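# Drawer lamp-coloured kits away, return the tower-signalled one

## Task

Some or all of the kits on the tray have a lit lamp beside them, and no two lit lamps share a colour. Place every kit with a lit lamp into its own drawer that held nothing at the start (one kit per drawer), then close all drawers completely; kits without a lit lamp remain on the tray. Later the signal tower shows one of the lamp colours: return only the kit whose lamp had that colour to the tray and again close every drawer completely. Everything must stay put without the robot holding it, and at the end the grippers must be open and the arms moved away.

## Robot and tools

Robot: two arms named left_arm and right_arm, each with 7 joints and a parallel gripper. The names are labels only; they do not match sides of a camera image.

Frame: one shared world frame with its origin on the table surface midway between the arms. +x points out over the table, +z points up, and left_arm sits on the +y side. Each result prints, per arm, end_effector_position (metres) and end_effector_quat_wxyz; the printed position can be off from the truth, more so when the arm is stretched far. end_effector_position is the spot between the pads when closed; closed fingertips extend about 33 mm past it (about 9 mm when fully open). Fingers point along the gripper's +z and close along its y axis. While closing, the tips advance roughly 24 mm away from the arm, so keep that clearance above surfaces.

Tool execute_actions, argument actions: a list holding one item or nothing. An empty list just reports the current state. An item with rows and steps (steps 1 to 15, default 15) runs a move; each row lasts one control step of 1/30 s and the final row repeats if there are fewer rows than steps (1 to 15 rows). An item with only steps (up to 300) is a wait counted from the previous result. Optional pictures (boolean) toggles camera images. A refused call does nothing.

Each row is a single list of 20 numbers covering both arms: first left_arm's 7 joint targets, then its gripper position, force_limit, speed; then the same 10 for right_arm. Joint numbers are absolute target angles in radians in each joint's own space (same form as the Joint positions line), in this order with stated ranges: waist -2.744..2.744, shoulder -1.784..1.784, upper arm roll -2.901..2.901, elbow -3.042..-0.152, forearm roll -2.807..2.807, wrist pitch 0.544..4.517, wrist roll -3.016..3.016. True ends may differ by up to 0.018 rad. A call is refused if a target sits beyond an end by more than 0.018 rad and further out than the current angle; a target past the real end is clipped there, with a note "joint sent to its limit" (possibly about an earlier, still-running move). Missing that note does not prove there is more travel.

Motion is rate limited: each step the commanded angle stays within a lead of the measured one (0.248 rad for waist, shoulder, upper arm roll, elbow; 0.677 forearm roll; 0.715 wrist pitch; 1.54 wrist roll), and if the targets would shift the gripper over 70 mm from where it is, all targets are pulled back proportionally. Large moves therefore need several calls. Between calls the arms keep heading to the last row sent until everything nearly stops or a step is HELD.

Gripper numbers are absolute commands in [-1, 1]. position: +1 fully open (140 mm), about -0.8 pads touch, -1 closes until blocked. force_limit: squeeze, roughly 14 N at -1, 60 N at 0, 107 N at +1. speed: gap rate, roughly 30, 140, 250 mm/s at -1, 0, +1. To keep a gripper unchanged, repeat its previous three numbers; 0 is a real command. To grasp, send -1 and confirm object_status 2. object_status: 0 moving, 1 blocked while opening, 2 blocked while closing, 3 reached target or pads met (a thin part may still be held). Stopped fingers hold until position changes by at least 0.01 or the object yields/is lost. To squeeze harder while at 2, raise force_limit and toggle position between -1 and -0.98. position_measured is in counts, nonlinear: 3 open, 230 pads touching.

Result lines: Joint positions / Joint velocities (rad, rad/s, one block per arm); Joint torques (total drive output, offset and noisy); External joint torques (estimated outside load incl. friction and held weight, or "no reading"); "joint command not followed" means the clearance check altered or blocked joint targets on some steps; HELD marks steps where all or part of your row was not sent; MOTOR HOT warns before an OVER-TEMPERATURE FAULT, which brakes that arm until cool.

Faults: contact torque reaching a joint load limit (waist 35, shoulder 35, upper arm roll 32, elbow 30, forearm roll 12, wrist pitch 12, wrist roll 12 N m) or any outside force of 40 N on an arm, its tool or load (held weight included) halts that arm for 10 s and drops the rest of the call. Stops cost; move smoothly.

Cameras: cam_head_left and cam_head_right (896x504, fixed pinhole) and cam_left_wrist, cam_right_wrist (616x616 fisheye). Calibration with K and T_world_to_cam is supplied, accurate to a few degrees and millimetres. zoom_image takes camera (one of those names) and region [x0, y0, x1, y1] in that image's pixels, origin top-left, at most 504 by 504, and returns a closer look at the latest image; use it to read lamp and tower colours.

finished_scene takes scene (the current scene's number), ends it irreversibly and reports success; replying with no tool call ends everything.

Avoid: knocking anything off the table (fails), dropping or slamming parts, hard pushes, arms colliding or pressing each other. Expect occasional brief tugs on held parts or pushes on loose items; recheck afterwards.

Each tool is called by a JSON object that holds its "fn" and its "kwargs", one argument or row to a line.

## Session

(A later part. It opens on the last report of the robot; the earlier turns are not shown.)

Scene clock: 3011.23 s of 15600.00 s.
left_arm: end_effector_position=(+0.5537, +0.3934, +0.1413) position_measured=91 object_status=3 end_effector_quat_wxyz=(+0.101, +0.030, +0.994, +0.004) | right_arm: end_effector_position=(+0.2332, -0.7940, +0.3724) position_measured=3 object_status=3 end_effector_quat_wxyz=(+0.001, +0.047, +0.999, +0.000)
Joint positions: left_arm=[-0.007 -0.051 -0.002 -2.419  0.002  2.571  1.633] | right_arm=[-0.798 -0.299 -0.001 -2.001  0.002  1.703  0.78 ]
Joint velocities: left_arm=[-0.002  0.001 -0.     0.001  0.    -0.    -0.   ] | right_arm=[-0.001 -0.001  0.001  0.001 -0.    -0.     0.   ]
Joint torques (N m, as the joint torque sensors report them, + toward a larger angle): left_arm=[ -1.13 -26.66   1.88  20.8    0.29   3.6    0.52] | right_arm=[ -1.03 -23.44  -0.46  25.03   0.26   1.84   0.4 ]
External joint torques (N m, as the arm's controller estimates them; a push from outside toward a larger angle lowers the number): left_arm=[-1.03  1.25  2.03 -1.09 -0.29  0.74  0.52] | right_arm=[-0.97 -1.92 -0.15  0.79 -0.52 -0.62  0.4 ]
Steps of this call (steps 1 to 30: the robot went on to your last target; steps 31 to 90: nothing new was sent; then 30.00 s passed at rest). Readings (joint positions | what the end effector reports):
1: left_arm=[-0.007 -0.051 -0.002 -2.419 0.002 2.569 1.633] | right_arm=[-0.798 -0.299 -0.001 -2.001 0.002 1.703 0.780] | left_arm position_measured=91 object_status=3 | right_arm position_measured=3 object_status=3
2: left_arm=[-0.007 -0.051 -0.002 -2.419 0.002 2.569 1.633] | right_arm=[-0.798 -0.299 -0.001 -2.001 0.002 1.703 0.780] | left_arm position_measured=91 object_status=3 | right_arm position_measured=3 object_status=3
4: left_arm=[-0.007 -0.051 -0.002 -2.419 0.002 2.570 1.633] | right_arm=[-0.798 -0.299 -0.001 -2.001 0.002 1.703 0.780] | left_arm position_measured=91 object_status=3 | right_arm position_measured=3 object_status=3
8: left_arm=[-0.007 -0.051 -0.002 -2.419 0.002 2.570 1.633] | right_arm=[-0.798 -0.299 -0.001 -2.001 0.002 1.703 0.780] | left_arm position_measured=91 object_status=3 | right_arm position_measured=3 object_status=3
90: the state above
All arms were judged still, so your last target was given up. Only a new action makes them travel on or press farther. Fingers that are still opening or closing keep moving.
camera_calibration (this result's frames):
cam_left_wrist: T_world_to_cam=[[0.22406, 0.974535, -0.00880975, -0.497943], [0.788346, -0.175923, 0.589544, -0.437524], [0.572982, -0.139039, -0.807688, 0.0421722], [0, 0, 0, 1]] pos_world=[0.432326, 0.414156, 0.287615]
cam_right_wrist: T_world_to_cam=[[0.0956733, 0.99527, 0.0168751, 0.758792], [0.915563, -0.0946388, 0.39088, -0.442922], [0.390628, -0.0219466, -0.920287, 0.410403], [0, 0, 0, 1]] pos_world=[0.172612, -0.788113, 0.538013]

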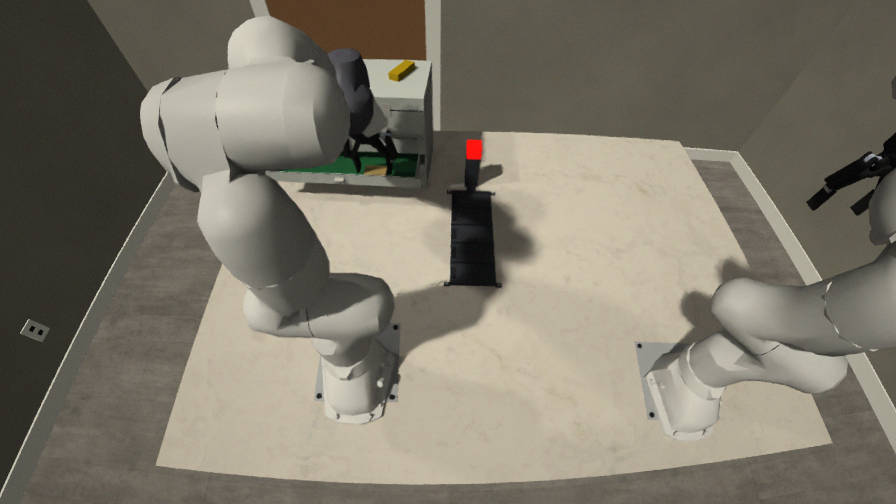

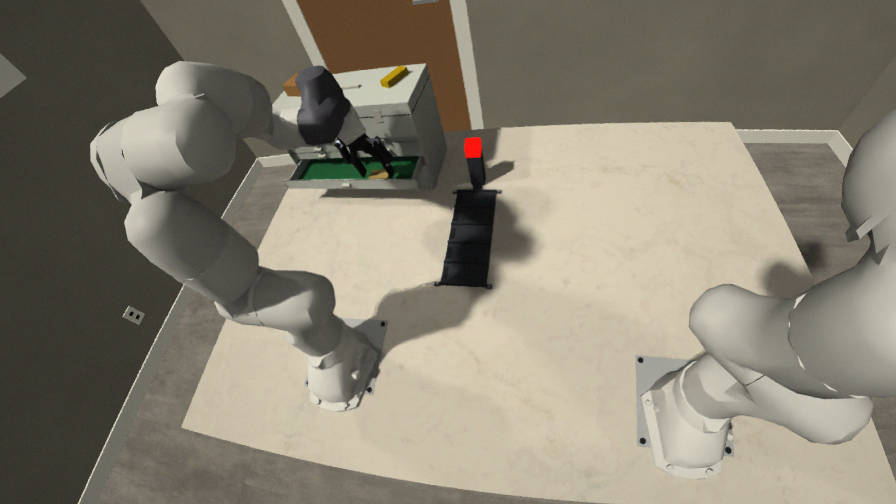

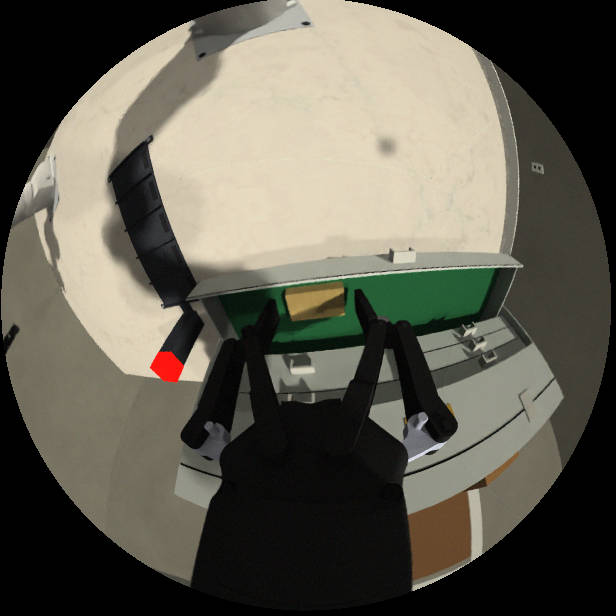

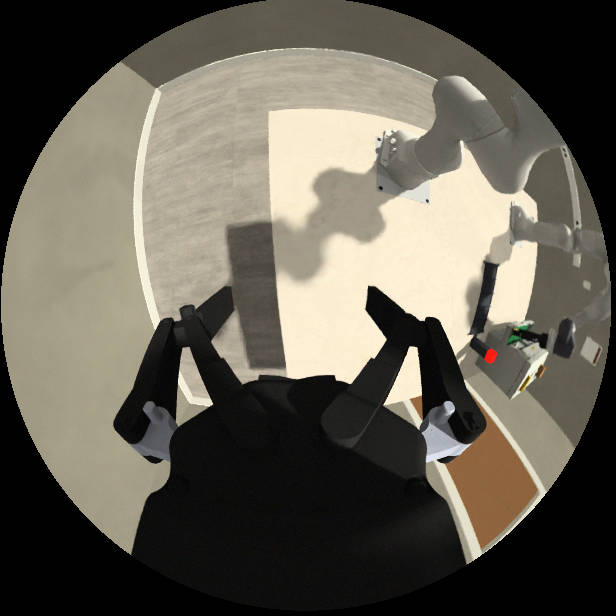

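{"fn": "execute_actions", "kwargs": {
  "actions": [
    {"rows":[[-0.008,-0.045,0,-2.422,0,2.58,1.64,0.3,0,0,-0.8,-0.3,0,-2.0,0,1.7,0.785,1,0,0],[-0.008,-0.0355,0,-2.426,0,2.595,1.64,0.3,0,0,-0.8,-0.3,0,-2.0,0,1.7,0.785,1,0,0]],"steps":15}
  ],
  "pictures": false
}}

{"fn": "execute_actions", "kwargs": {
  "actions": [
    {"rows":[[-0.008,-0.0355,0,-2.426,0,2.595,1.64,-1,0,-0.5,-0.8,-0.3,0,-2.0,0,1.7,0.785,1,0,0]],"steps":15}
  ]
}}

Scene clock: 3021.10 s of 15600.00 s.
left_arm: end_effector_position=(+0.5536, +0.3933, +0.1339) position_measured=91 object_status=3 end_effector_quat_wxyz=(+0.101, +0.030, +0.994, +0.004) | right_arm: end_effector_position=(+0.2332, -0.7940, +0.3724) position_measured=3 object_status=3 end_effector_quat_wxyz=(+0.001, +0.047, +0.999, +0.000)
Joint positions: left_arm=[-0.007 -0.037 -0.002 -2.425  0.002  2.59   1.633] | right_arm=[-0.798 -0.299 -0.001 -2.001  0.002  1.703  0.78 ]
Joint velocities: left_arm=[ 0.001 -0.001 -0.002  0.001  0.     0.008  0.002] | right_arm=[ 0.001  0.001  0.001 -0.    -0.001 -0.    -0.001]
Joint torques (N m, as the joint torque sensors report them, + toward a larger angle): left_arm=[ -0.74 -27.19   1.51  20.     0.26   3.5    0.49] | right_arm=[ -0.46 -23.03  -0.59  25.17   0.28   1.82   0.35]
External joint torques (N m, as the arm's controller estimates them; a push from outside toward a larger angle lowers the number): left_arm=[-0.7   1.01  1.58 -1.71 -0.3   0.63  0.49] | right_arm=[-0.56 -1.72 -0.46  1.09 -0.52 -0.63  0.35]
Steps of this call (steps 1 to 90: nothing new was sent; then 6.37 s passed at rest; steps 91 to 105: all 15 steps of this action). Readings (joint positions | what the end effector reports):
91: left_arm=[-0.007 -0.051 -0.002 -2.419 0.002 2.572 1.633] | right_arm=[-0.798 -0.299 -0.001 -2.001 0.002 1.703 0.780] | left_arm position_measured=91 object_status=3 | right_arm position_measured=3 object_status=3
92: left_arm=[-0.007 -0.048 -0.002 -2.420 0.002 2.575 1.633] | right_arm=[-0.798 -0.299 -0.001 -2.001 0.002 1.703 0.780] | left_arm position_measured=91 object_status=3 | right_arm position_measured=3 object_status=3
94: left_arm=[-0.007 -0.042 -0.002 -2.422 0.002 2.581 1.633] | right_arm=[-0.798 -0.299 -0.001 -2.001 0.002 1.703 0.780] | left_arm position_measured=91 object_status=3 | right_arm position_measured=3 object_status=3
98: left_arm=[-0.007 -0.037 -0.002 -2.425 0.002 2.586 1.633] | right_arm=[-0.798 -0.299 -0.001 -2.001 0.002 1.703 0.780] | left_arm position_measured=91 object_status=3 | right_arm position_measured=3 object_status=3
105: the state above

Scene clock: 3021.60 s of 15600.00 s.
left_arm: end_effector_position=(+0.5543, +0.3933, +0.1344) position_measured=134 object_status=0 end_effector_quat_wxyz=(+0.102, +0.030, +0.994, +0.004) | right_arm: end_effector_position=(+0.2332, -0.7940, +0.3724) position_measured=3 object_status=3 end_effector_quat_wxyz=(+0.001, +0.047, +0.999, +0.000)
Joint positions: left_arm=[-0.007 -0.037 -0.002 -2.425  0.002  2.591  1.633] | right_arm=[-0.798 -0.299 -0.001 -2.001  0.002  1.703  0.78 ]
Joint velocities: left_arm=[ 0.    -0.     0.     0.001  0.001  0.    -0.002] | right_arm=[ 0.     0.001  0.001  0.001 -0.     0.001  0.001]
Joint torques (N m, as the joint torque sensors report them, + toward a larger angle): left_arm=[ -0.17 -27.01   1.73  20.25   0.22   3.58   0.37] | right_arm=[ -1.15 -23.38  -0.67  24.86   0.31   1.78   0.4 ]
External joint torques (N m, as the arm's controller estimates them; a push from outside toward a larger angle lowers the number): left_arm=[-0.12  1.18  1.81 -1.45 -0.35  0.71  0.38] | right_arm=[-1.22 -1.86 -0.51  0.65 -0.48 -0.68  0.4 ]
Steps of this call (steps 1 to 15: all 15 steps of this action). Readings (joint positions | what the end effector reports):
1: left_arm=[-0.007 -0.037 -0.002 -2.425 0.002 2.590 1.633] | right_arm=[-0.798 -0.299 -0.001 -2.001 0.002 1.703 0.780] | left_arm position_measured=91 object_status=0 | right_arm position_measured=3 object_status=3
2: left_arm=[-0.007 -0.037 -0.002 -2.425 0.002 2.590 1.633] | right_arm=[-0.798 -0.299 -0.001 -2.001 0.002 1.703 0.780] | left_arm position_measured=95 object_status=0 | right_arm position_measured=3 object_status=3
4: left_arm=[-0.007 -0.037 -0.002 -2.425 0.002 2.590 1.633] | right_arm=[-0.798 -0.299 -0.001 -2.001 0.002 1.703 0.780] | left_arm position_measured=104 object_status=0 | right_arm position_measured=3 object_status=3
8: left_arm=[-0.007 -0.037 -0.002 -2.425 0.002 2.591 1.633] | right_arm=[-0.798 -0.299 -0.001 -2.001 0.002 1.703 0.780] | left_arm position_measured=123 object_status=0 | right_arm position_measured=3 object_status=3
15: the state above
camera_calibration (this result's frames):
cam_left_wrist: T_world_to_cam=[[0.224071, 0.974535, -0.00860886, -0.498159], [0.787571, -0.175866, 0.590595, -0.433594], [0.574042, -0.139115, -0.806922, 0.0355708], [0, 0, 0, 1]] pos_world=[0.43269, 0.414167, 0.280493]
cam_right_wrist: T_world_to_cam=[[0.0956733, 0.99527, 0.0168752, 0.758792], [0.915563, -0.0946388, 0.39088, -0.442922], [0.390628, -0.0219465, -0.920287, 0.410403], [0, 0, 0, 1]] pos_world=[0.172612, -0.788113, 0.538013]

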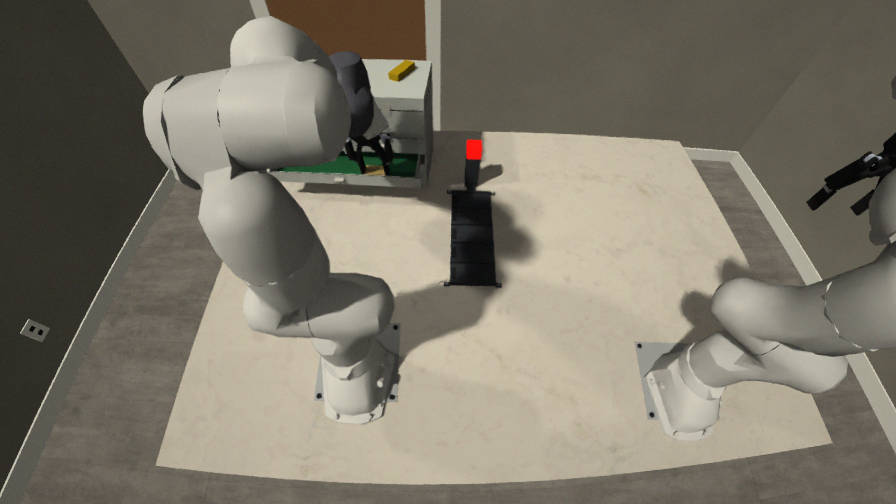

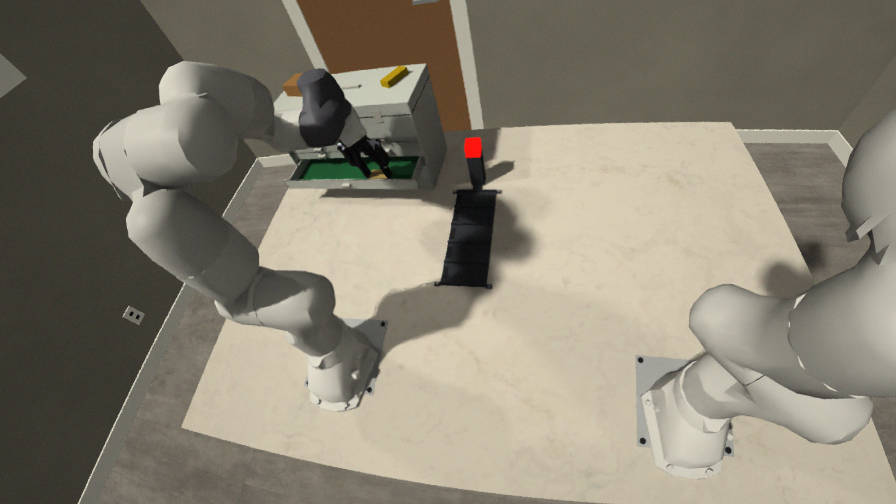

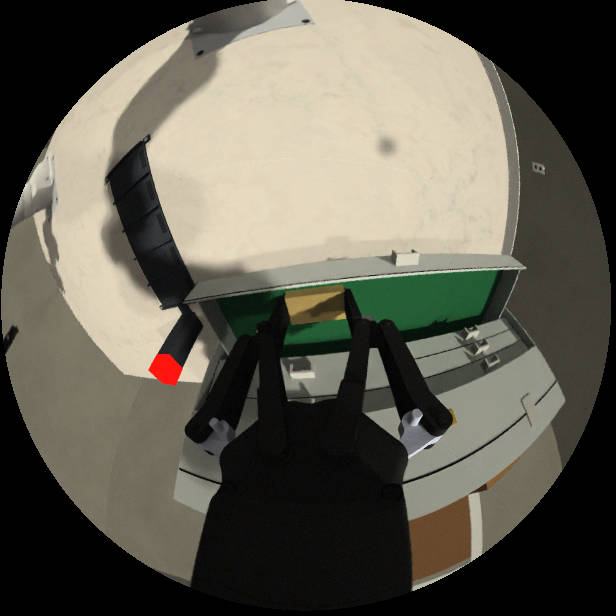

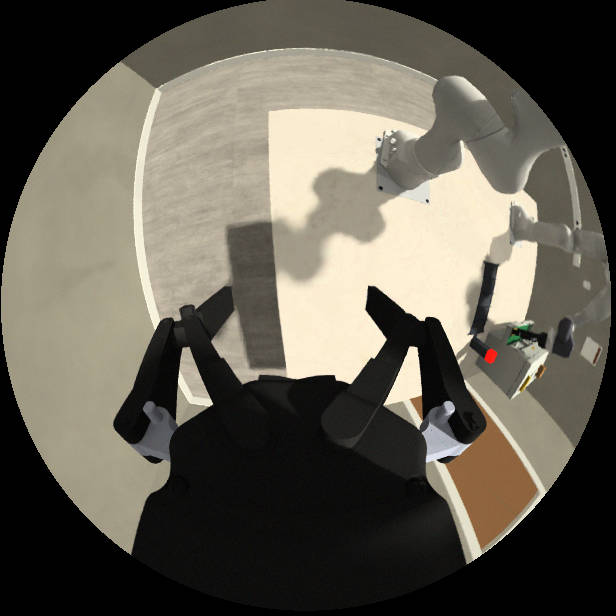

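{"fn": "execute_actions", "kwargs": {
  "actions": [
    {"rows":[[-0.008,-0.045,0,-2.42,0,2.58,1.64,-1,0,-0.5,-0.8,-0.3,0,-2.0,0,1.7,0.785,1,0,0],[-0.008,-0.055,0,-2.414,0,2.563,1.64,-1,0,-0.5,-0.8,-0.3,0,-2.0,0,1.7,0.785,1,0,0],[-0.008,-0.065,0,-2.408,0,2.547,1.64,-1,0,-0.5,-0.8,-0.3,0,-2.0,0,1.7,0.785,1,0,0],[-0.008,-0.075,0,-2.402,0,2.53,1.64,-1,0,-0.5,-0.8,-0.3,0,-2.0,0,1.7,0.785,1,0,0],[-0.009,-0.085,0,-2.396,0,2.513,1.64,-1,0,-0.5,-0.8,-0.3,0,-2.0,0,1.7,0.785,1,0,0],[-0.009,-0.095,0,-2.39,0,2.497,1.64,-1,0,-0.5,-0.8,-0.3,0,-2.0,0,1.7,0.785,1,0,0],[-0.009,-0.105,0,-2.384,0,2.48,1.64,-1,0,-0.5,-0.8,-0.3,0,-2.0,0,1.7,0.785,1,0,0],[-0.01,-0.115,0,-2.378,0,2.463,1.64,-1,0,-0.5,-0.8,-0.3,0,-2.0,0,1.7,0.785,1,0,0],[-0.01,-0.124,0,-2.372,0,2.449,1.64,-1,0,-0.5,-0.8,-0.3,0,-2.0,0,1.7,0.785,1,0,0],[-0.01,-0.132,0,-2.367,0,2.435,1.64,-1,0,-0.5,-0.8,-0.3,0,-2.0,0,1.7,0.785,1,0,0]],"steps":15}
  ],
  "pictures": false
}}

{"fn": "execute_actions", "kwargs": {
  "actions": [
    {"rows":[[-0.01,-0.16,0,-2.377,0,2.418,1.64,-1,0,-0.5,-0.8,-0.3,0,-2.0,0,1.7,0.785,1,0,0],[-0.01,-0.19,0,-2.389,0,2.4,1.64,-1,0,-0.5,-0.8,-0.3,0,-2.0,0,1.7,0.785,1,0,0],[-0.01,-0.22,0,-2.4,0,2.38,1.64,-1,0,-0.5,-0.8,-0.3,0,-2.0,0,1.7,0.785,1,0,0],[-0.01,-0.25,0,-2.411,0,2.36,1.64,-1,0,-0.5,-0.8,-0.3,0,-2.0,0,1.7,0.785,1,0,0],[-0.01,-0.28,0,-2.423,0,2.343,1.64,-1,0,-0.5,-0.8,-0.3,0,-2.0,0,1.7,0.785,1,0,0],[-0.01,-0.31,0,-2.434,0,2.324,1.64,-1,0,-0.5,-0.8,-0.3,0,-2.0,0,1.7,0.785,1,0,0],[-0.01,-0.34,0,-2.445,0,2.305,1.64,-1,0,-0.5,-0.8,-0.3,0,-2.0,0,1.7,0.785,1,0,0],[-0.01,-0.37,0,-2.456,0,2.287,1.64,-1,0,-0.5,-0.8,-0.3,0,-2.0,0,1.7,0.785,1,0,0],[-0.01,-0.398,0,-2.467,0,2.269,1.64,-1,0,-0.5,-0.8,-0.3,0,-2.0,0,1.7,0.785,1,0,0]],"steps":15}
  ]
}}

Scene clock: 3042.87 s of 15600.00 s.
left_arm: end_effector_position=(+0.5602, +0.3935, +0.1936) position_measured=134 object_status=2 end_effector_quat_wxyz=(+0.112, +0.030, +0.993, +0.005) | right_arm: end_effector_position=(+0.2332, -0.7940, +0.3724) position_measured=3 object_status=3 end_effector_quat_wxyz=(+0.001, +0.047, +0.999, +0.000)
Joint positions: left_arm=[-0.007 -0.131 -0.002 -2.368  0.002  2.462  1.633] | right_arm=[-0.798 -0.299 -0.001 -2.001  0.002  1.703  0.78 ]
Joint velocities: left_arm=[-0.    -0.008  0.001  0.    -0.    -0.14  -0.   ] | right_arm=[ 0.    -0.001  0.002  0.001 -0.001 -0.001  0.001]
Joint torques (N m, as the joint torque sensors report them, + toward a larger angle): left_arm=[ -1.93 -26.21   2.06  22.62   0.29   2.41   0.43] | right_arm=[ -0.78 -23.12  -0.86  24.93   0.24   1.79   0.33]
External joint torques (N m, as the arm's controller estimates them; a push from outside toward a larger angle lowers the number): left_arm=[-1.98 -1.62  2.12  0.67 -0.34 -0.31  0.44] | right_arm=[-0.82 -1.54 -0.66  0.68 -0.55 -0.67  0.33]
Steps of this call (steps 1 to 15: the robot went on to your last target; steps 16 to 90: nothing new was sent; then 17.77 s passed at rest; steps 91 to 105: all 15 steps of this action). Readings (joint positions | what the end effector reports):
91: left_arm=[-0.007 -0.038 -0.002 -2.424 0.002 2.590 1.633] | right_arm=[-0.798 -0.299 -0.001 -2.001 0.002 1.703 0.780] | left_arm position_measured=134 object_status=2 | right_arm position_measured=3 object_status=3
92: left_arm=[-0.007 -0.041 -0.002 -2.423 0.002 2.585 1.633] | right_arm=[-0.798 -0.299 -0.001 -2.001 0.002 1.703 0.780] | left_arm position_measured=134 object_status=2 | right_arm position_measured=3 object_status=3
94: left_arm=[-0.007 -0.052 -0.002 -2.417 0.002 2.570 1.633] | right_arm=[-0.798 -0.299 -0.001 -2.001 0.002 1.703 0.780] | left_arm position_measured=134 object_status=2 | right_arm position_measured=3 object_status=3
98: left_arm=[-0.007 -0.089 -0.002 -2.394 0.002 2.524 1.633] | right_arm=[-0.798 -0.299 -0.001 -2.001 0.002 1.703 0.780] | left_arm position_measured=134 object_status=2 | right_arm position_measured=3 object_status=3
105: the state above

Scene clock: 3043.37 s of 15600.00 s.
left_arm: end_effector_position=(+0.4993, +0.3934, +0.2560) position_measured=134 object_status=2 end_effector_quat_wxyz=(+0.114, +0.029, +0.993, +0.005) | right_arm: end_effector_position=(+0.2332, -0.7940, +0.3724) position_measured=3 object_status=3 end_effector_quat_wxyz=(+0.001, +0.047, +0.999, +0.000)
Joint positions: left_arm=[-0.007 -0.395 -0.002 -2.462  0.002  2.295  1.633] | right_arm=[-0.798 -0.299 -0.001 -2.001  0.002  1.703  0.78 ]
Joint velocities: left_arm=[ 0.001 -0.016 -0.    -0.054 -0.001 -0.143  0.001] | right_arm=[-0.    -0.     0.002 -0.001  0.001  0.     0.   ]
Joint torques (N m, as the joint torque sensors report them, + toward a larger angle): left_arm=[ -2.44 -18.86   1.04  23.61   0.35   2.58   0.47] | right_arm=[ -0.53 -23.23  -0.62  24.83   0.26   1.86   0.39]
External joint torques (N m, as the arm's controller estimates them; a push from outside toward a larger angle lowers the number): left_arm=[-2.45 -1.8   1.38 -0.35 -0.38 -0.31  0.47] | right_arm=[-0.51 -1.82 -0.35  0.68 -0.53 -0.59  0.39]
Steps of this call (steps 1 to 15: all 15 steps of this action). Readings (joint positions | what the end effector reports):
1: left_arm=[-0.007 -0.135 -0.002 -2.371 0.002 2.455 1.633] | right_arm=[-0.798 -0.299 -0.001 -2.001 0.002 1.703 0.780] | left_arm position_measured=134 object_status=2 | right_arm position_measured=3 object_status=3
2: left_arm=[-0.007 -0.147 -0.002 -2.378 0.002 2.445 1.633] | right_arm=[-0.798 -0.299 -0.001 -2.001 0.002 1.703 0.780] | left_arm position_measured=134 object_status=2 | right_arm position_measured=3 object_status=3
4: left_arm=[-0.007 -0.188 -0.002 -2.396 0.002 2.420 1.633] | right_arm=[-0.798 -0.299 -0.001 -2.001 0.002 1.703 0.780] | left_arm position_measured=134 object_status=2 | right_arm position_measured=3 object_status=3
8: left_arm=[-0.007 -0.304 -0.002 -2.434 0.002 2.362 1.633] | right_arm=[-0.798 -0.299 -0.001 -2.001 0.002 1.703 0.780] | left_arm position_measured=134 object_status=2 | right_arm position_measured=3 object_status=3
15: the state above
camera_calibration (this result's frames):
cam_left_wrist: T_world_to_cam=[[0.223599, 0.97468, -0.00175907, -0.486433], [0.77267, -0.176156, 0.609878, -0.459579], [0.594125, -0.137727, -0.792494, 0.151021], [0, 0, 0, 1]] pos_world=[0.374143, 0.413958, 0.399115]
cam_right_wrist: T_world_to_cam=[[0.0956736, 0.99527, 0.0168753, 0.758791], [0.915563, -0.0946391, 0.39088, -0.442922], [0.390628, -0.0219465, -0.920287, 0.410403], [0, 0, 0, 1]] pos_world=[0.172612, -0.788113, 0.538013]

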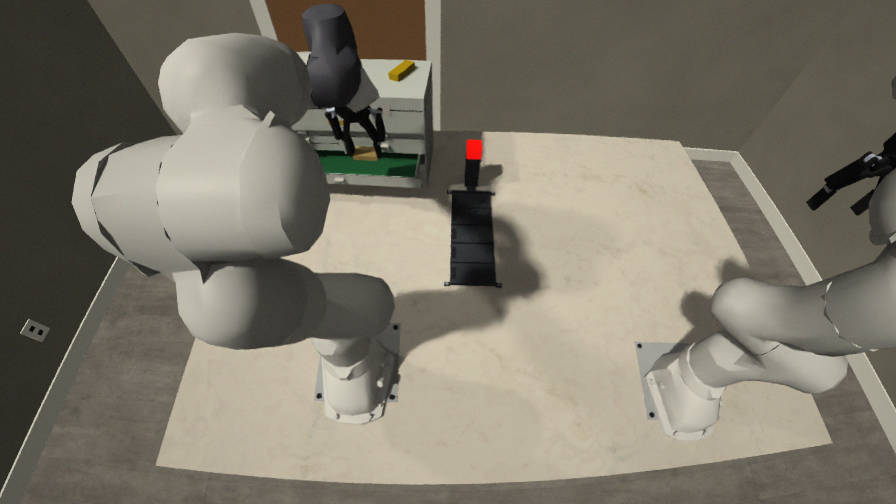

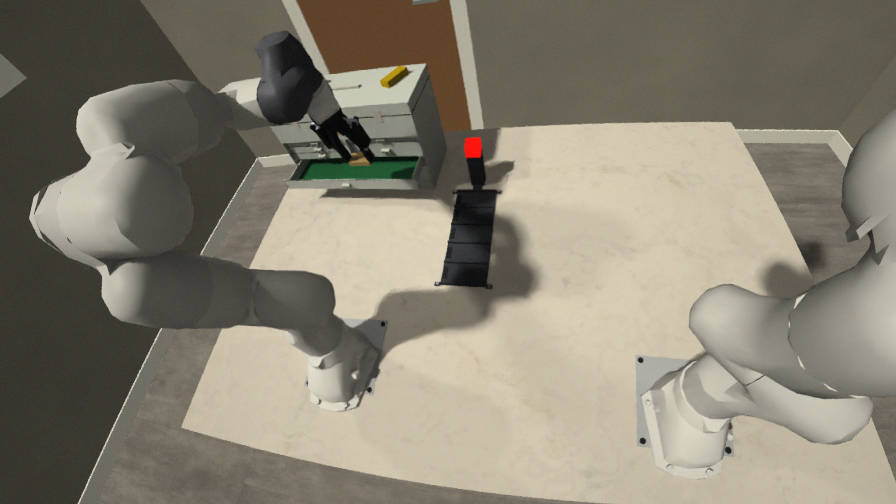

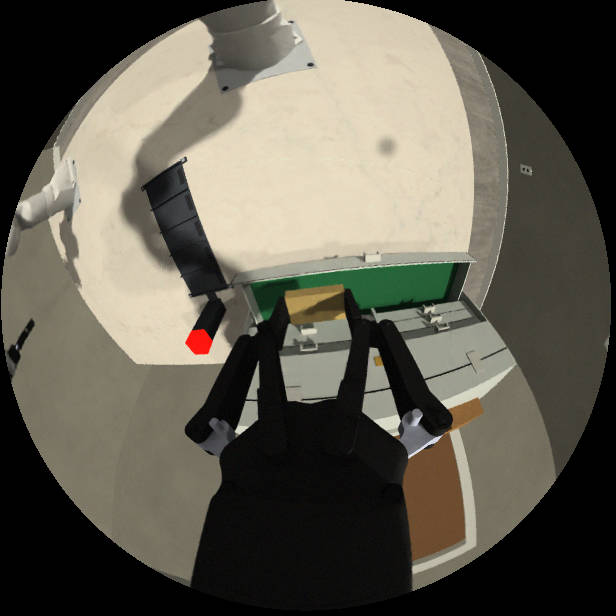

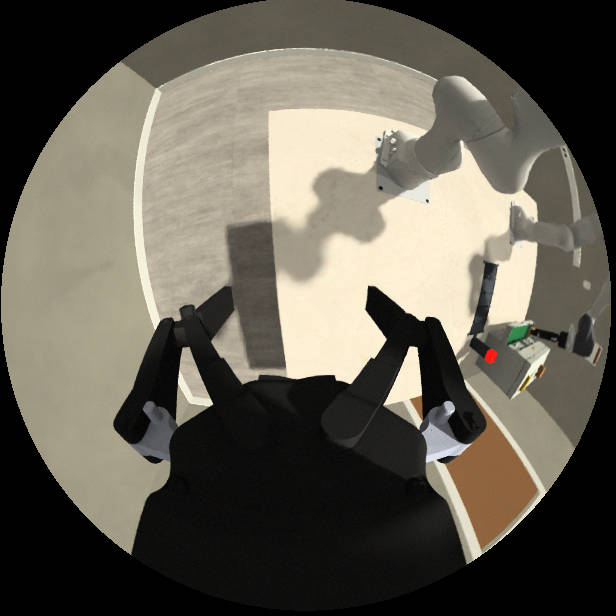

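{"fn": "execute_actions", "kwargs": {
  "actions": [
    {"rows":[[-0.06,-0.39,0,-2.467,0.02,2.27,1.57,-1,0,-0.5,-0.8,-0.3,0,-2.0,0,1.7,0.785,1,0,0],[-0.11,-0.39,0,-2.467,0.04,2.27,1.5,-1,0,-0.5,-0.8,-0.3,0,-2.0,0,1.7,0.785,1,0,0],[-0.16,-0.39,0,-2.467,0.06,2.27,1.43,-1,0,-0.5,-0.8,-0.3,0,-2.0,0,1.7,0.785,1,0,0],[-0.21,-0.39,0,-2.467,0.08,2.27,1.36,-1,0,-0.5,-0.8,-0.3,0,-2.0,0,1.7,0.785,1,0,0],[-0.26,-0.39,0,-2.467,0.1,2.27,1.29,-1,0,-0.5,-0.8,-0.3,0,-2.0,0,1.7,0.785,1,0,0],[-0.31,-0.39,0,-2.467,0.12,2.27,1.22,-1,0,-0.5,-0.8,-0.3,0,-2.0,0,1.7,0.785,1,0,0],[-0.36,-0.39,0,-2.467,0.14,2.27,1.15,-1,0,-0.5,-0.8,-0.3,0,-2.0,0,1.7,0.785,1,0,0],[-0.41,-0.39,0,-2.467,0.16,2.27,1.08,-1,0,-0.5,-0.8,-0.3,0,-2.0,0,1.7,0.785,1,0,0],[-0.46,-0.39,0,-2.467,0.18,2.27,1.01,-1,0,-0.5,-0.8,-0.3,0,-2.0,0,1.7,0.785,1,0,0],[-0.51,-0.39,0,-2.467,0.2,2.27,0.94,-1,0,-0.5,-0.8,-0.3,0,-2.0,0,1.7,0.785,1,0,0],[-0.56,-0.39,0,-2.467,0.22,2.27,0.87,-1,0,-0.5,-0.8,-0.3,0,-2.0,0,1.7,0.785,1,0,0],[-0.6,-0.39,0,-2.467,0.24,2.27,0.8,-1,0,-0.5,-0.8,-0.3,0,-2.0,0,1.7,0.785,1,0,0],[-0.625,-0.39,0,-2.467,0.26,2.27,0.734,-1,0,-0.5,-0.8,-0.3,0,-2.0,0,1.7,0.785,1,0,0]],"steps":15}
  ],
  "pictures": false
}}

{"fn": "execute_actions", "kwargs": {
  "actions": [
    {"rows":[[-0.625,-0.35,0,-2.463,0.26,2.31,0.734,-1,0,-0.5,-0.8,-0.3,0,-2.0,0,1.7,0.785,1,0,0],[-0.625,-0.31,0,-2.459,0.26,2.345,0.734,-1,0,-0.5,-0.8,-0.3,0,-2.0,0,1.7,0.785,1,0,0],[-0.625,-0.27,0,-2.455,0.26,2.38,0.734,-1,0,-0.5,-0.8,-0.3,0,-2.0,0,1.7,0.785,1,0,0],[-0.625,-0.23,0,-2.451,0.26,2.415,0.734,-1,0,-0.5,-0.8,-0.3,0,-2.0,0,1.7,0.785,1,0,0],[-0.625,-0.19,0,-2.447,0.26,2.45,0.734,-1,0,-0.5,-0.8,-0.3,0,-2.0,0,1.7,0.785,1,0,0],[-0.625,-0.15,0,-2.443,0.26,2.485,0.734,-1,0,-0.5,-0.8,-0.3,0,-2.0,0,1.7,0.785,1,0,0],[-0.625,-0.11,0,-2.439,0.26,2.52,0.734,-1,0,-0.5,-0.8,-0.3,0,-2.0,0,1.7,0.785,1,0,0],[-0.625,-0.07,0,-2.435,0.26,2.555,0.734,-1,0,-0.5,-0.8,-0.3,0,-2.0,0,1.7,0.785,1,0,0],[-0.625,-0.03,0,-2.431,0.26,2.59,0.734,-1,0,-0.5,-0.8,-0.3,0,-2.0,0,1.7,0.785,1,0,0],[-0.625,0.01,0,-2.427,0.26,2.62,0.734,-1,0,-0.5,-0.8,-0.3,0,-2.0,0,1.7,0.785,1,0,0],[-0.625,0.05,0,-2.423,0.26,2.65,0.734,-1,0,-0.5,-0.8,-0.3,0,-2.0,0,1.7,0.785,1,0,0],[-0.625,0.085,0,-2.419,0.26,2.67,0.734,-1,0,-0.5,-0.8,-0.3,0,-2.0,0,1.7,0.785,1,0,0],[-0.625,0.114,0,-2.415,0.26,2.68,0.734,-1,0,-0.5,-0.8,-0.3,0,-2.0,0,1.7,0.785,1,0,0]],"steps":15}
  ],
  "pictures": false
}}

{"fn": "execute_actions", "kwargs": {
  "actions": [
    {"steps":25}
  ]
}}

Scene clock: 3105.37 s of 15600.00 s.
left_arm: end_effector_position=(+0.4336, +0.1570, +0.2510) position_measured=134 object_status=2 end_effector_quat_wxyz=(+0.130, +0.125, +0.983, +0.031) | right_arm: end_effector_position=(+0.2332, -0.7940, +0.3724) position_measured=3 object_status=3 end_effector_quat_wxyz=(+0.001, +0.047, +0.999, +0.000)
Joint positions: left_arm=[-0.596 -0.39  -0.008 -2.467  0.221  2.272  1.107] | right_arm=[-0.798 -0.299 -0.001 -2.001  0.002  1.703  0.78 ]
Joint velocities: left_arm=[-0.517  0.001 -0.054  0.001  0.301 -0.001 -1.212] | right_arm=[-0.001  0.    -0.     0.    -0.001  0.001 -0.001]
Joint torques (N m, as the joint torque sensors report them, + toward a larger angle): left_arm=[  5.37 -18.06   8.39  23.68   1.72   2.69  -0.74] | right_arm=[ -0.55 -23.15  -0.33  25.35   0.27   1.79   0.38]
External joint torques (N m, as the arm's controller estimates them; a push from outside toward a larger angle lowers the number): left_arm=[-3.31  0.64 -0.5  -0.23  1.11  0.36 -0.76] | right_arm=[-0.51 -1.72 -0.03  1.18 -0.51 -0.66  0.38]
Steps of this call (steps 1 to 30: the robot went on to your last target; steps 31 to 90: nothing new was sent; then 58.50 s passed at rest; steps 91 to 105: all 15 steps of this action). Readings (joint positions | what the end effector reports):
91: left_arm=[-0.018 -0.395 0.002 -2.467 0.006 2.272 1.628] | right_arm=[-0.798 -0.299 -0.001 -2.001 0.002 1.703 0.780] | left_arm position_measured=134 object_status=2 | right_arm position_measured=3 object_status=3
92: left_arm=[-0.040 -0.394 0.006 -2.467 0.013 2.272 1.616] | right_arm=[-0.798 -0.299 -0.001 -2.001 0.002 1.703 0.780] | left_arm position_measured=134 object_status=2 | right_arm position_measured=3 object_status=3
94: left_arm=[-0.112 -0.392 0.009 -2.467 0.036 2.272 1.575] | right_arm=[-0.798 -0.299 -0.001 -2.001 0.002 1.703 0.780] | left_arm position_measured=134 object_status=2 | right_arm position_measured=3 object_status=3
98: left_arm=[-0.303 -0.390 0.004 -2.467 0.101 2.272 1.437] | right_arm=[-0.798 -0.299 -0.001 -2.001 0.002 1.703 0.780] | left_arm position_measured=134 object_status=2 | right_arm position_measured=3 object_status=3
105: the state above

Scene clock: 3105.87 s of 15600.00 s.
left_arm: end_effector_position=(+0.4475, +0.1120, +0.0680) position_measured=134 object_status=2 end_effector_quat_wxyz=(+0.075, +0.033, +0.996, +0.029) | right_arm: end_effector_position=(+0.2332, -0.7940, +0.3724) position_measured=3 object_status=3 end_effector_quat_wxyz=(+0.001, +0.047, +0.999, +0.000)
Joint positions: left_arm=[-0.622  0.092 -0.003 -2.425  0.257  2.597  0.812] | right_arm=[-0.798 -0.299 -0.001 -2.001  0.002  1.703  0.78 ]
Joint velocities: left_arm=[-0.003  0.509  0.001 -0.014  0.004  0.419 -0.233] | right_arm=[ 0.001 -0.001 -0.001  0.001  0.001  0.    -0.001]
Joint torques (N m, as the joint torque sensors report them, + toward a larger angle): left_arm=[ -1.26 -43.93   1.65  26.42   1.3    4.88  -0.29] | right_arm=[ -0.95 -23.44  -0.56  25.04   0.29   1.86   0.38]
External joint torques (N m, as the arm's controller estimates them; a push from outside toward a larger angle lowers the number): left_arm=[-1.64 -0.01  1.17  0.18  1.03  1.24 -0.3 ] | right_arm=[-0.98 -1.93 -0.34  0.83 -0.5  -0.6   0.38]
Steps of this call (steps 1 to 15: all 15 steps of this action). Readings (joint positions | what the end effector reports):
1: left_arm=[-0.609 -0.384 -0.009 -2.465 0.230 2.278 1.069] | right_arm=[-0.798 -0.299 -0.001 -2.001 0.002 1.703 0.780] | left_arm position_measured=134 object_status=2 | right_arm position_measured=3 object_status=3
2: left_arm=[-0.615 -0.367 -0.009 -2.460 0.236 2.289 1.035] | right_arm=[-0.798 -0.299 -0.001 -2.001 0.002 1.703 0.780] | left_arm position_measured=134 object_status=2 | right_arm position_measured=3 object_status=3
4: left_arm=[-0.621 -0.311 -0.007 -2.452 0.245 2.325 0.977] | right_arm=[-0.798 -0.299 -0.001 -2.001 0.002 1.703 0.780] | left_arm position_measured=134 object_status=2 | right_arm position_measured=3 object_status=3
8: left_arm=[-0.622 -0.156 -0.003 -2.442 0.253 2.423 0.893] | right_arm=[-0.798 -0.299 -0.001 -2.001 0.002 1.703 0.780] | left_arm position_measured=134 object_status=2 | right_arm position_measured=3 object_status=3
15: the state above

Scene clock: 3106.70 s of 15600.00 s.
left_arm: end_effector_position=(+0.4611, +0.0949, +0.0676) position_measured=134 object_status=2 end_effector_quat_wxyz=(+0.096, +0.003, +0.995, +0.003) | right_arm: end_effector_position=(+0.2332, -0.7940, +0.3724) position_measured=3 object_status=3 end_effector_quat_wxyz=(+0.001, +0.047, +0.999, +0.000)
Joint positions: left_arm=[-0.622  0.116 -0.003 -2.417  0.257  2.674  0.745] | right_arm=[-0.798 -0.299 -0.001 -2.001  0.002  1.703  0.78 ]
Joint velocities: left_arm=[ 0.     0.001 -0.    -0.    -0.     0.003 -0.017] | right_arm=[-0.     0.     0.001  0.     0.    -0.     0.   ]
Joint torques (N m, as the joint torque sensors report them, + toward a larger angle): left_arm=[ -2.04 -32.22   1.21  21.01   1.18   3.71  -0.3 ] | right_arm=[ -0.65 -22.91  -0.97  24.8    0.25   1.87   0.35]
External joint torques (N m, as the arm's controller estimates them; a push from outside toward a larger angle lowers the number): left_arm=[-2.03 -0.62  1.16  1.14  0.91  0.99 -0.3 ] | right_arm=[-0.73 -1.49 -0.82  0.63 -0.55 -0.58  0.35]
Steps of this call (steps 1 to 25: the robot went on to your last target). Readings (joint positions | what the end effector reports):
1: left_arm=[-0.622 0.105 -0.003 -2.425 0.257 2.610 0.804] | right_arm=[-0.798 -0.299 -0.001 -2.001 0.002 1.703 0.780] | left_arm position_measured=134 object_status=2 | right_arm position_measured=3 object_status=3
2: left_arm=[-0.622 0.112 -0.003 -2.425 0.257 2.621 0.798] | right_arm=[-0.798 -0.299 -0.001 -2.001 0.002 1.703 0.780] | left_arm position_measured=134 object_status=2 | right_arm position_measured=3 object_status=3
4: left_arm=[-0.622 0.116 -0.003 -2.423 0.257 2.637 0.786] | right_arm=[-0.798 -0.299 -0.001 -2.001 0.002 1.703 0.780] | left_arm position_measured=134 object_status=2 | right_arm position_measured=3 object_status=3
8: left_arm=[-0.622 0.116 -0.003 -2.418 0.257 2.658 0.770] | right_arm=[-0.798 -0.299 -0.001 -2.001 0.002 1.703 0.780] | left_arm position_measured=134 object_status=2 | right_arm position_measured=3 object_status=3
25: the state above
camera_calibration (this result's frames):
cam_left_wrist: T_world_to_cam=[[0.172814, 0.984805, -0.0171787, -0.163728], [0.802582, -0.130684, 0.582051, -0.383914], [0.570962, -0.114374, -0.812971, -0.00682693], [0, 0, 0, 1]] pos_world=[0.340315, 0.110288, 0.215095]
cam_right_wrist: T_world_to_cam=[[0.0956734, 0.99527, 0.0168751, 0.758792], [0.915563, -0.0946389, 0.39088, -0.442922], [0.390628, -0.0219466, -0.920287, 0.410403], [0, 0, 0, 1]] pos_world=[0.172612, -0.788113, 0.538013]

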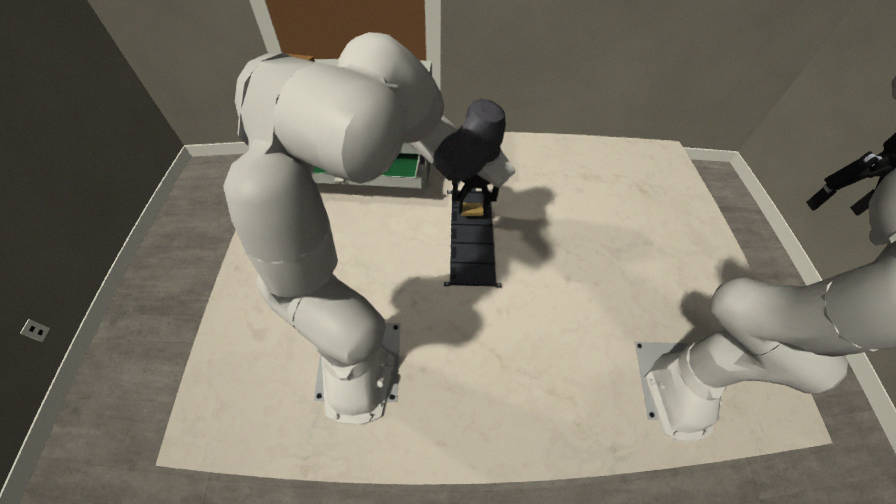

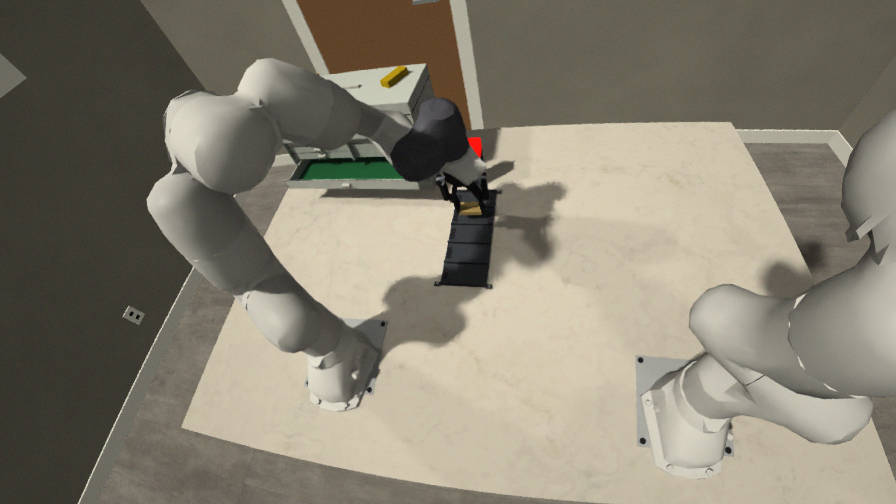

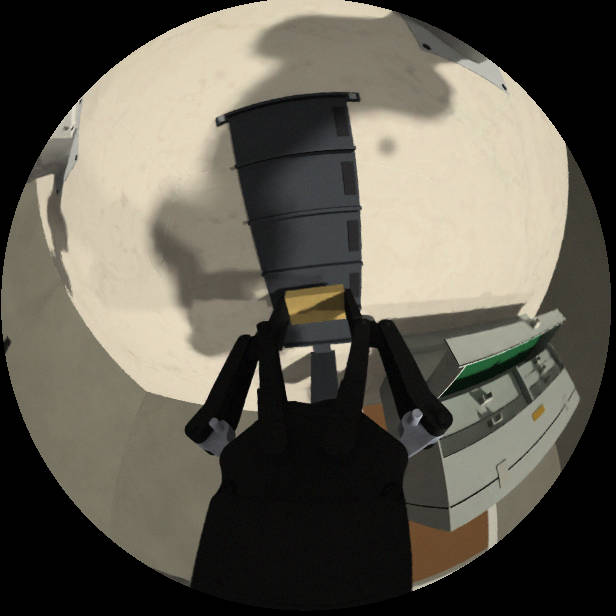

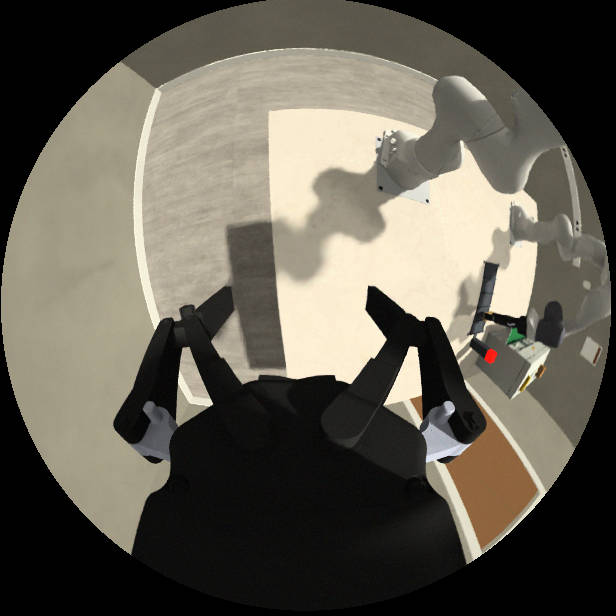

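{"fn": "execute_actions", "kwargs": {
  "actions": [
    {"rows":[[-0.625,0.122,0,-2.416,0.268,2.695,0.728,-1,0,-0.5,-0.8,-0.3,0,-2.0,0,1.7,0.785,1,0,0],[-0.625,0.13,0,-2.416,0.275,2.707,0.72,-1,0,-0.5,-0.8,-0.3,0,-2.0,0,1.7,0.785,1,0,0],[-0.625,0.138,0,-2.417,0.282,2.72,0.712,-1,0,-0.5,-0.8,-0.3,0,-2.0,0,1.7,0.785,1,0,0],[-0.625,0.146,0,-2.417,0.289,2.732,0.704,-1,0,-0.5,-0.8,-0.3,0,-2.0,0,1.7,0.785,1,0,0],[-0.625,0.154,0,-2.418,0.296,2.742,0.695,-1,0,-0.5,-0.8,-0.3,0,-2.0,0,1.7,0.785,1,0,0],[-0.625,0.162,0,-2.418,0.3,2.748,0.695,-1,0,-0.5,-0.8,-0.3,0,-2.0,0,1.7,0.785,1,0,0],[-0.625,0.17,0,-2.419,0.3,2.748,0.695,-1,0,-0.5,-0.8,-0.3,0,-2.0,0,1.7,0.785,1,0,0],[-0.625,0.177,0,-2.419,0.3,2.748,0.695,-1,0,-0.5,-0.8,-0.3,0,-2.0,0,1.7,0.785,1,0,0]],"steps":15}
  ],
  "pictures": false
}}

{"fn": "execute_actions", "kwargs": {
  "actions": [
    {"steps":15}
  ]
}}

Scene clock: 3133.30 s of 15600.00 s.
left_arm: end_effector_position=(+0.4592, +0.0921, +0.0415) position_measured=134 object_status=2 end_effector_quat_wxyz=(+0.096, +0.008, +0.995, +0.004) | right_arm: end_effector_position=(+0.2332, -0.7940, +0.3724) position_measured=3 object_status=3 end_effector_quat_wxyz=(+0.001, +0.047, +0.999, +0.000)
Joint positions: left_arm=[-0.622  0.177 -0.002 -2.42   0.296  2.736  0.711] | right_arm=[-0.798 -0.299 -0.001 -2.001  0.002  1.703  0.78 ]
Joint velocities: left_arm=[ 0.    -0.001 -0.    -0.     0.01   0.038 -0.033] | right_arm=[-0.    -0.    -0.001  0.    -0.001  0.    -0.   ]
Joint torques (N m, as the joint torque sensors report them, + toward a larger angle): left_arm=[ -1.94 -32.64   1.46  20.09   1.22   3.75  -0.3 ] | right_arm=[ -0.68 -23.71  -0.9   24.9    0.29   1.85   0.37]
External joint torques (N m, as the arm's controller estimates them; a push from outside toward a larger angle lowers the number): left_arm=[-2.1   0.    1.23  1.22  1.04  1.07 -0.3 ] | right_arm=[-0.64 -2.31 -0.6   0.78 -0.49 -0.6   0.37]
Steps of this call (steps 1 to 30: the robot went on to your last target; steps 31 to 90: nothing new was sent; then 23.10 s passed at rest; steps 91 to 105: all 15 steps of this action). Readings (joint positions | what the end effector reports):
91: left_arm=[-0.622 0.116 -0.002 -2.417 0.259 2.677 0.740] | right_arm=[-0.798 -0.299 -0.001 -2.001 0.002 1.703 0.780] | left_arm position_measured=134 object_status=2 | right_arm position_measured=3 object_status=3
92: left_arm=[-0.622 0.119 -0.002 -2.417 0.262 2.682 0.739] | right_arm=[-0.798 -0.299 -0.001 -2.001 0.002 1.703 0.780] | left_arm position_measured=134 object_status=2 | right_arm position_measured=3 object_status=3
94: left_arm=[-0.622 0.129 -0.002 -2.417 0.271 2.695 0.734] | right_arm=[-0.798 -0.299 -0.001 -2.001 0.002 1.703 0.780] | left_arm position_measured=134 object_status=2 | right_arm position_measured=3 object_status=3
98: left_arm=[-0.622 0.160 -0.002 -2.417 0.288 2.721 0.723] | right_arm=[-0.798 -0.299 -0.001 -2.001 0.002 1.703 0.780] | left_arm position_measured=134 object_status=2 | right_arm position_measured=3 object_status=3
105: the state above

Scene clock: 3133.80 s of 15600.00 s.
left_arm: end_effector_position=(+0.4603, +0.0907, +0.0423) position_measured=134 object_status=2 end_effector_quat_wxyz=(+0.098, +0.004, +0.995, +0.001) | right_arm: end_effector_position=(+0.2332, -0.7940, +0.3724) position_measured=3 object_status=3 end_effector_quat_wxyz=(+0.001, +0.047, +0.999, +0.000)
Joint positions: left_arm=[-0.622  0.177 -0.002 -2.42   0.297  2.742  0.704] | right_arm=[-0.798 -0.299 -0.001 -2.001  0.002  1.703  0.78 ]
Joint velocities: left_arm=[-0.     0.002 -0.001 -0.     0.     0.002 -0.006] | right_arm=[-0.001  0.001  0.001  0.    -0.     0.001  0.   ]
Joint torques (N m, as the joint torque sensors report them, + toward a larger angle): left_arm=[ -2.06 -32.66   2.01  19.39   1.1    3.6   -0.3 ] | right_arm=[ -1.04 -23.78  -0.5   25.38   0.26   1.84   0.41]
External joint torques (N m, as the arm's controller estimates them; a push from outside toward a larger angle lowers the number): left_arm=[-1.96 -0.09  2.03  0.54  0.91  0.9  -0.3 ] | right_arm=[-1.02 -2.38 -0.23  1.26 -0.52 -0.61  0.41]
Steps of this call (steps 1 to 15: the robot went on to your last target). Readings (joint positions | what the end effector reports):
1: left_arm=[-0.622 0.177 -0.002 -2.420 0.296 2.737 0.710] | right_arm=[-0.798 -0.299 -0.001 -2.001 0.002 1.703 0.780] | left_arm position_measured=134 object_status=2 | right_arm position_measured=3 object_status=3
2: left_arm=[-0.622 0.177 -0.002 -2.420 0.296 2.738 0.710] | right_arm=[-0.798 -0.299 -0.001 -2.001 0.002 1.703 0.780] | left_arm position_measured=134 object_status=2 | right_arm position_measured=3 object_status=3
4: left_arm=[-0.622 0.177 -0.002 -2.420 0.297 2.740 0.708] | right_arm=[-0.798 -0.299 -0.001 -2.001 0.002 1.703 0.780] | left_arm position_measured=134 object_status=2 | right_arm position_measured=3 object_status=3
8: left_arm=[-0.622 0.177 -0.002 -2.420 0.297 2.741 0.706] | right_arm=[-0.798 -0.299 -0.001 -2.001 0.002 1.703 0.780] | left_arm position_measured=134 object_status=2 | right_arm position_measured=3 object_status=3
15: the state above
All arms were judged still, so your last target was given up. Only a new action makes them travel on or press farther. Fingers that are still opening or closing keep moving.
camera_calibration (this result's frames):
cam_left_wrist: T_world_to_cam=[[0.175315, 0.984304, -0.0202509, -0.160888], [0.799414, -0.130318, 0.586477, -0.367808], [0.574633, -0.119007, -0.809713, -0.028887], [0, 0, 0, 1]] pos_world=[0.338836, 0.106993, 0.189063]
cam_right_wrist: T_world_to_cam=[[0.0956736, 0.99527, 0.0168753, 0.758791], [0.915563, -0.0946391, 0.39088, -0.442922], [0.390628, -0.0219465, -0.920287, 0.410403], [0, 0, 0, 1]] pos_world=[0.172612, -0.788113, 0.538013]

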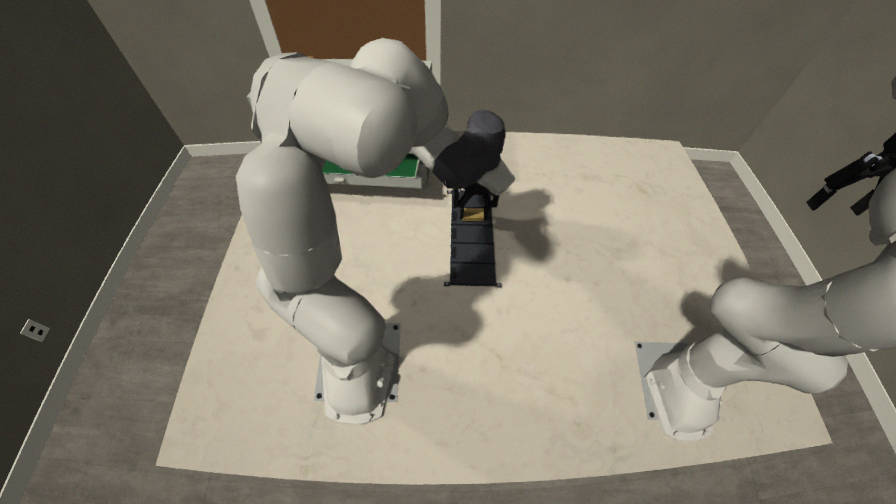

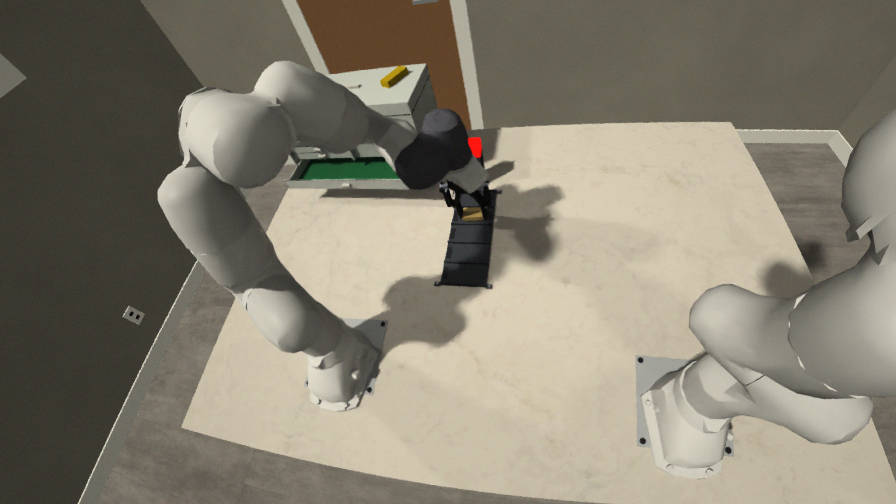

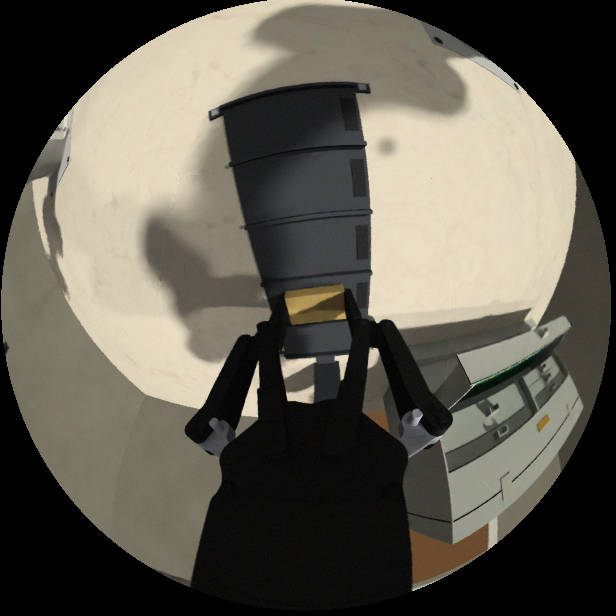

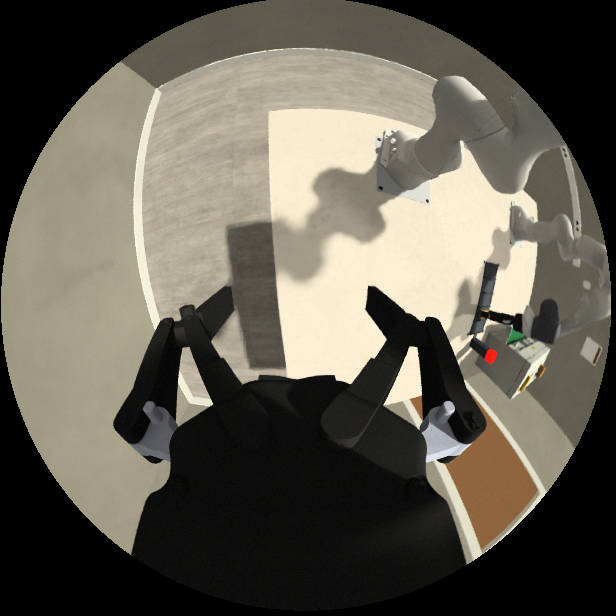

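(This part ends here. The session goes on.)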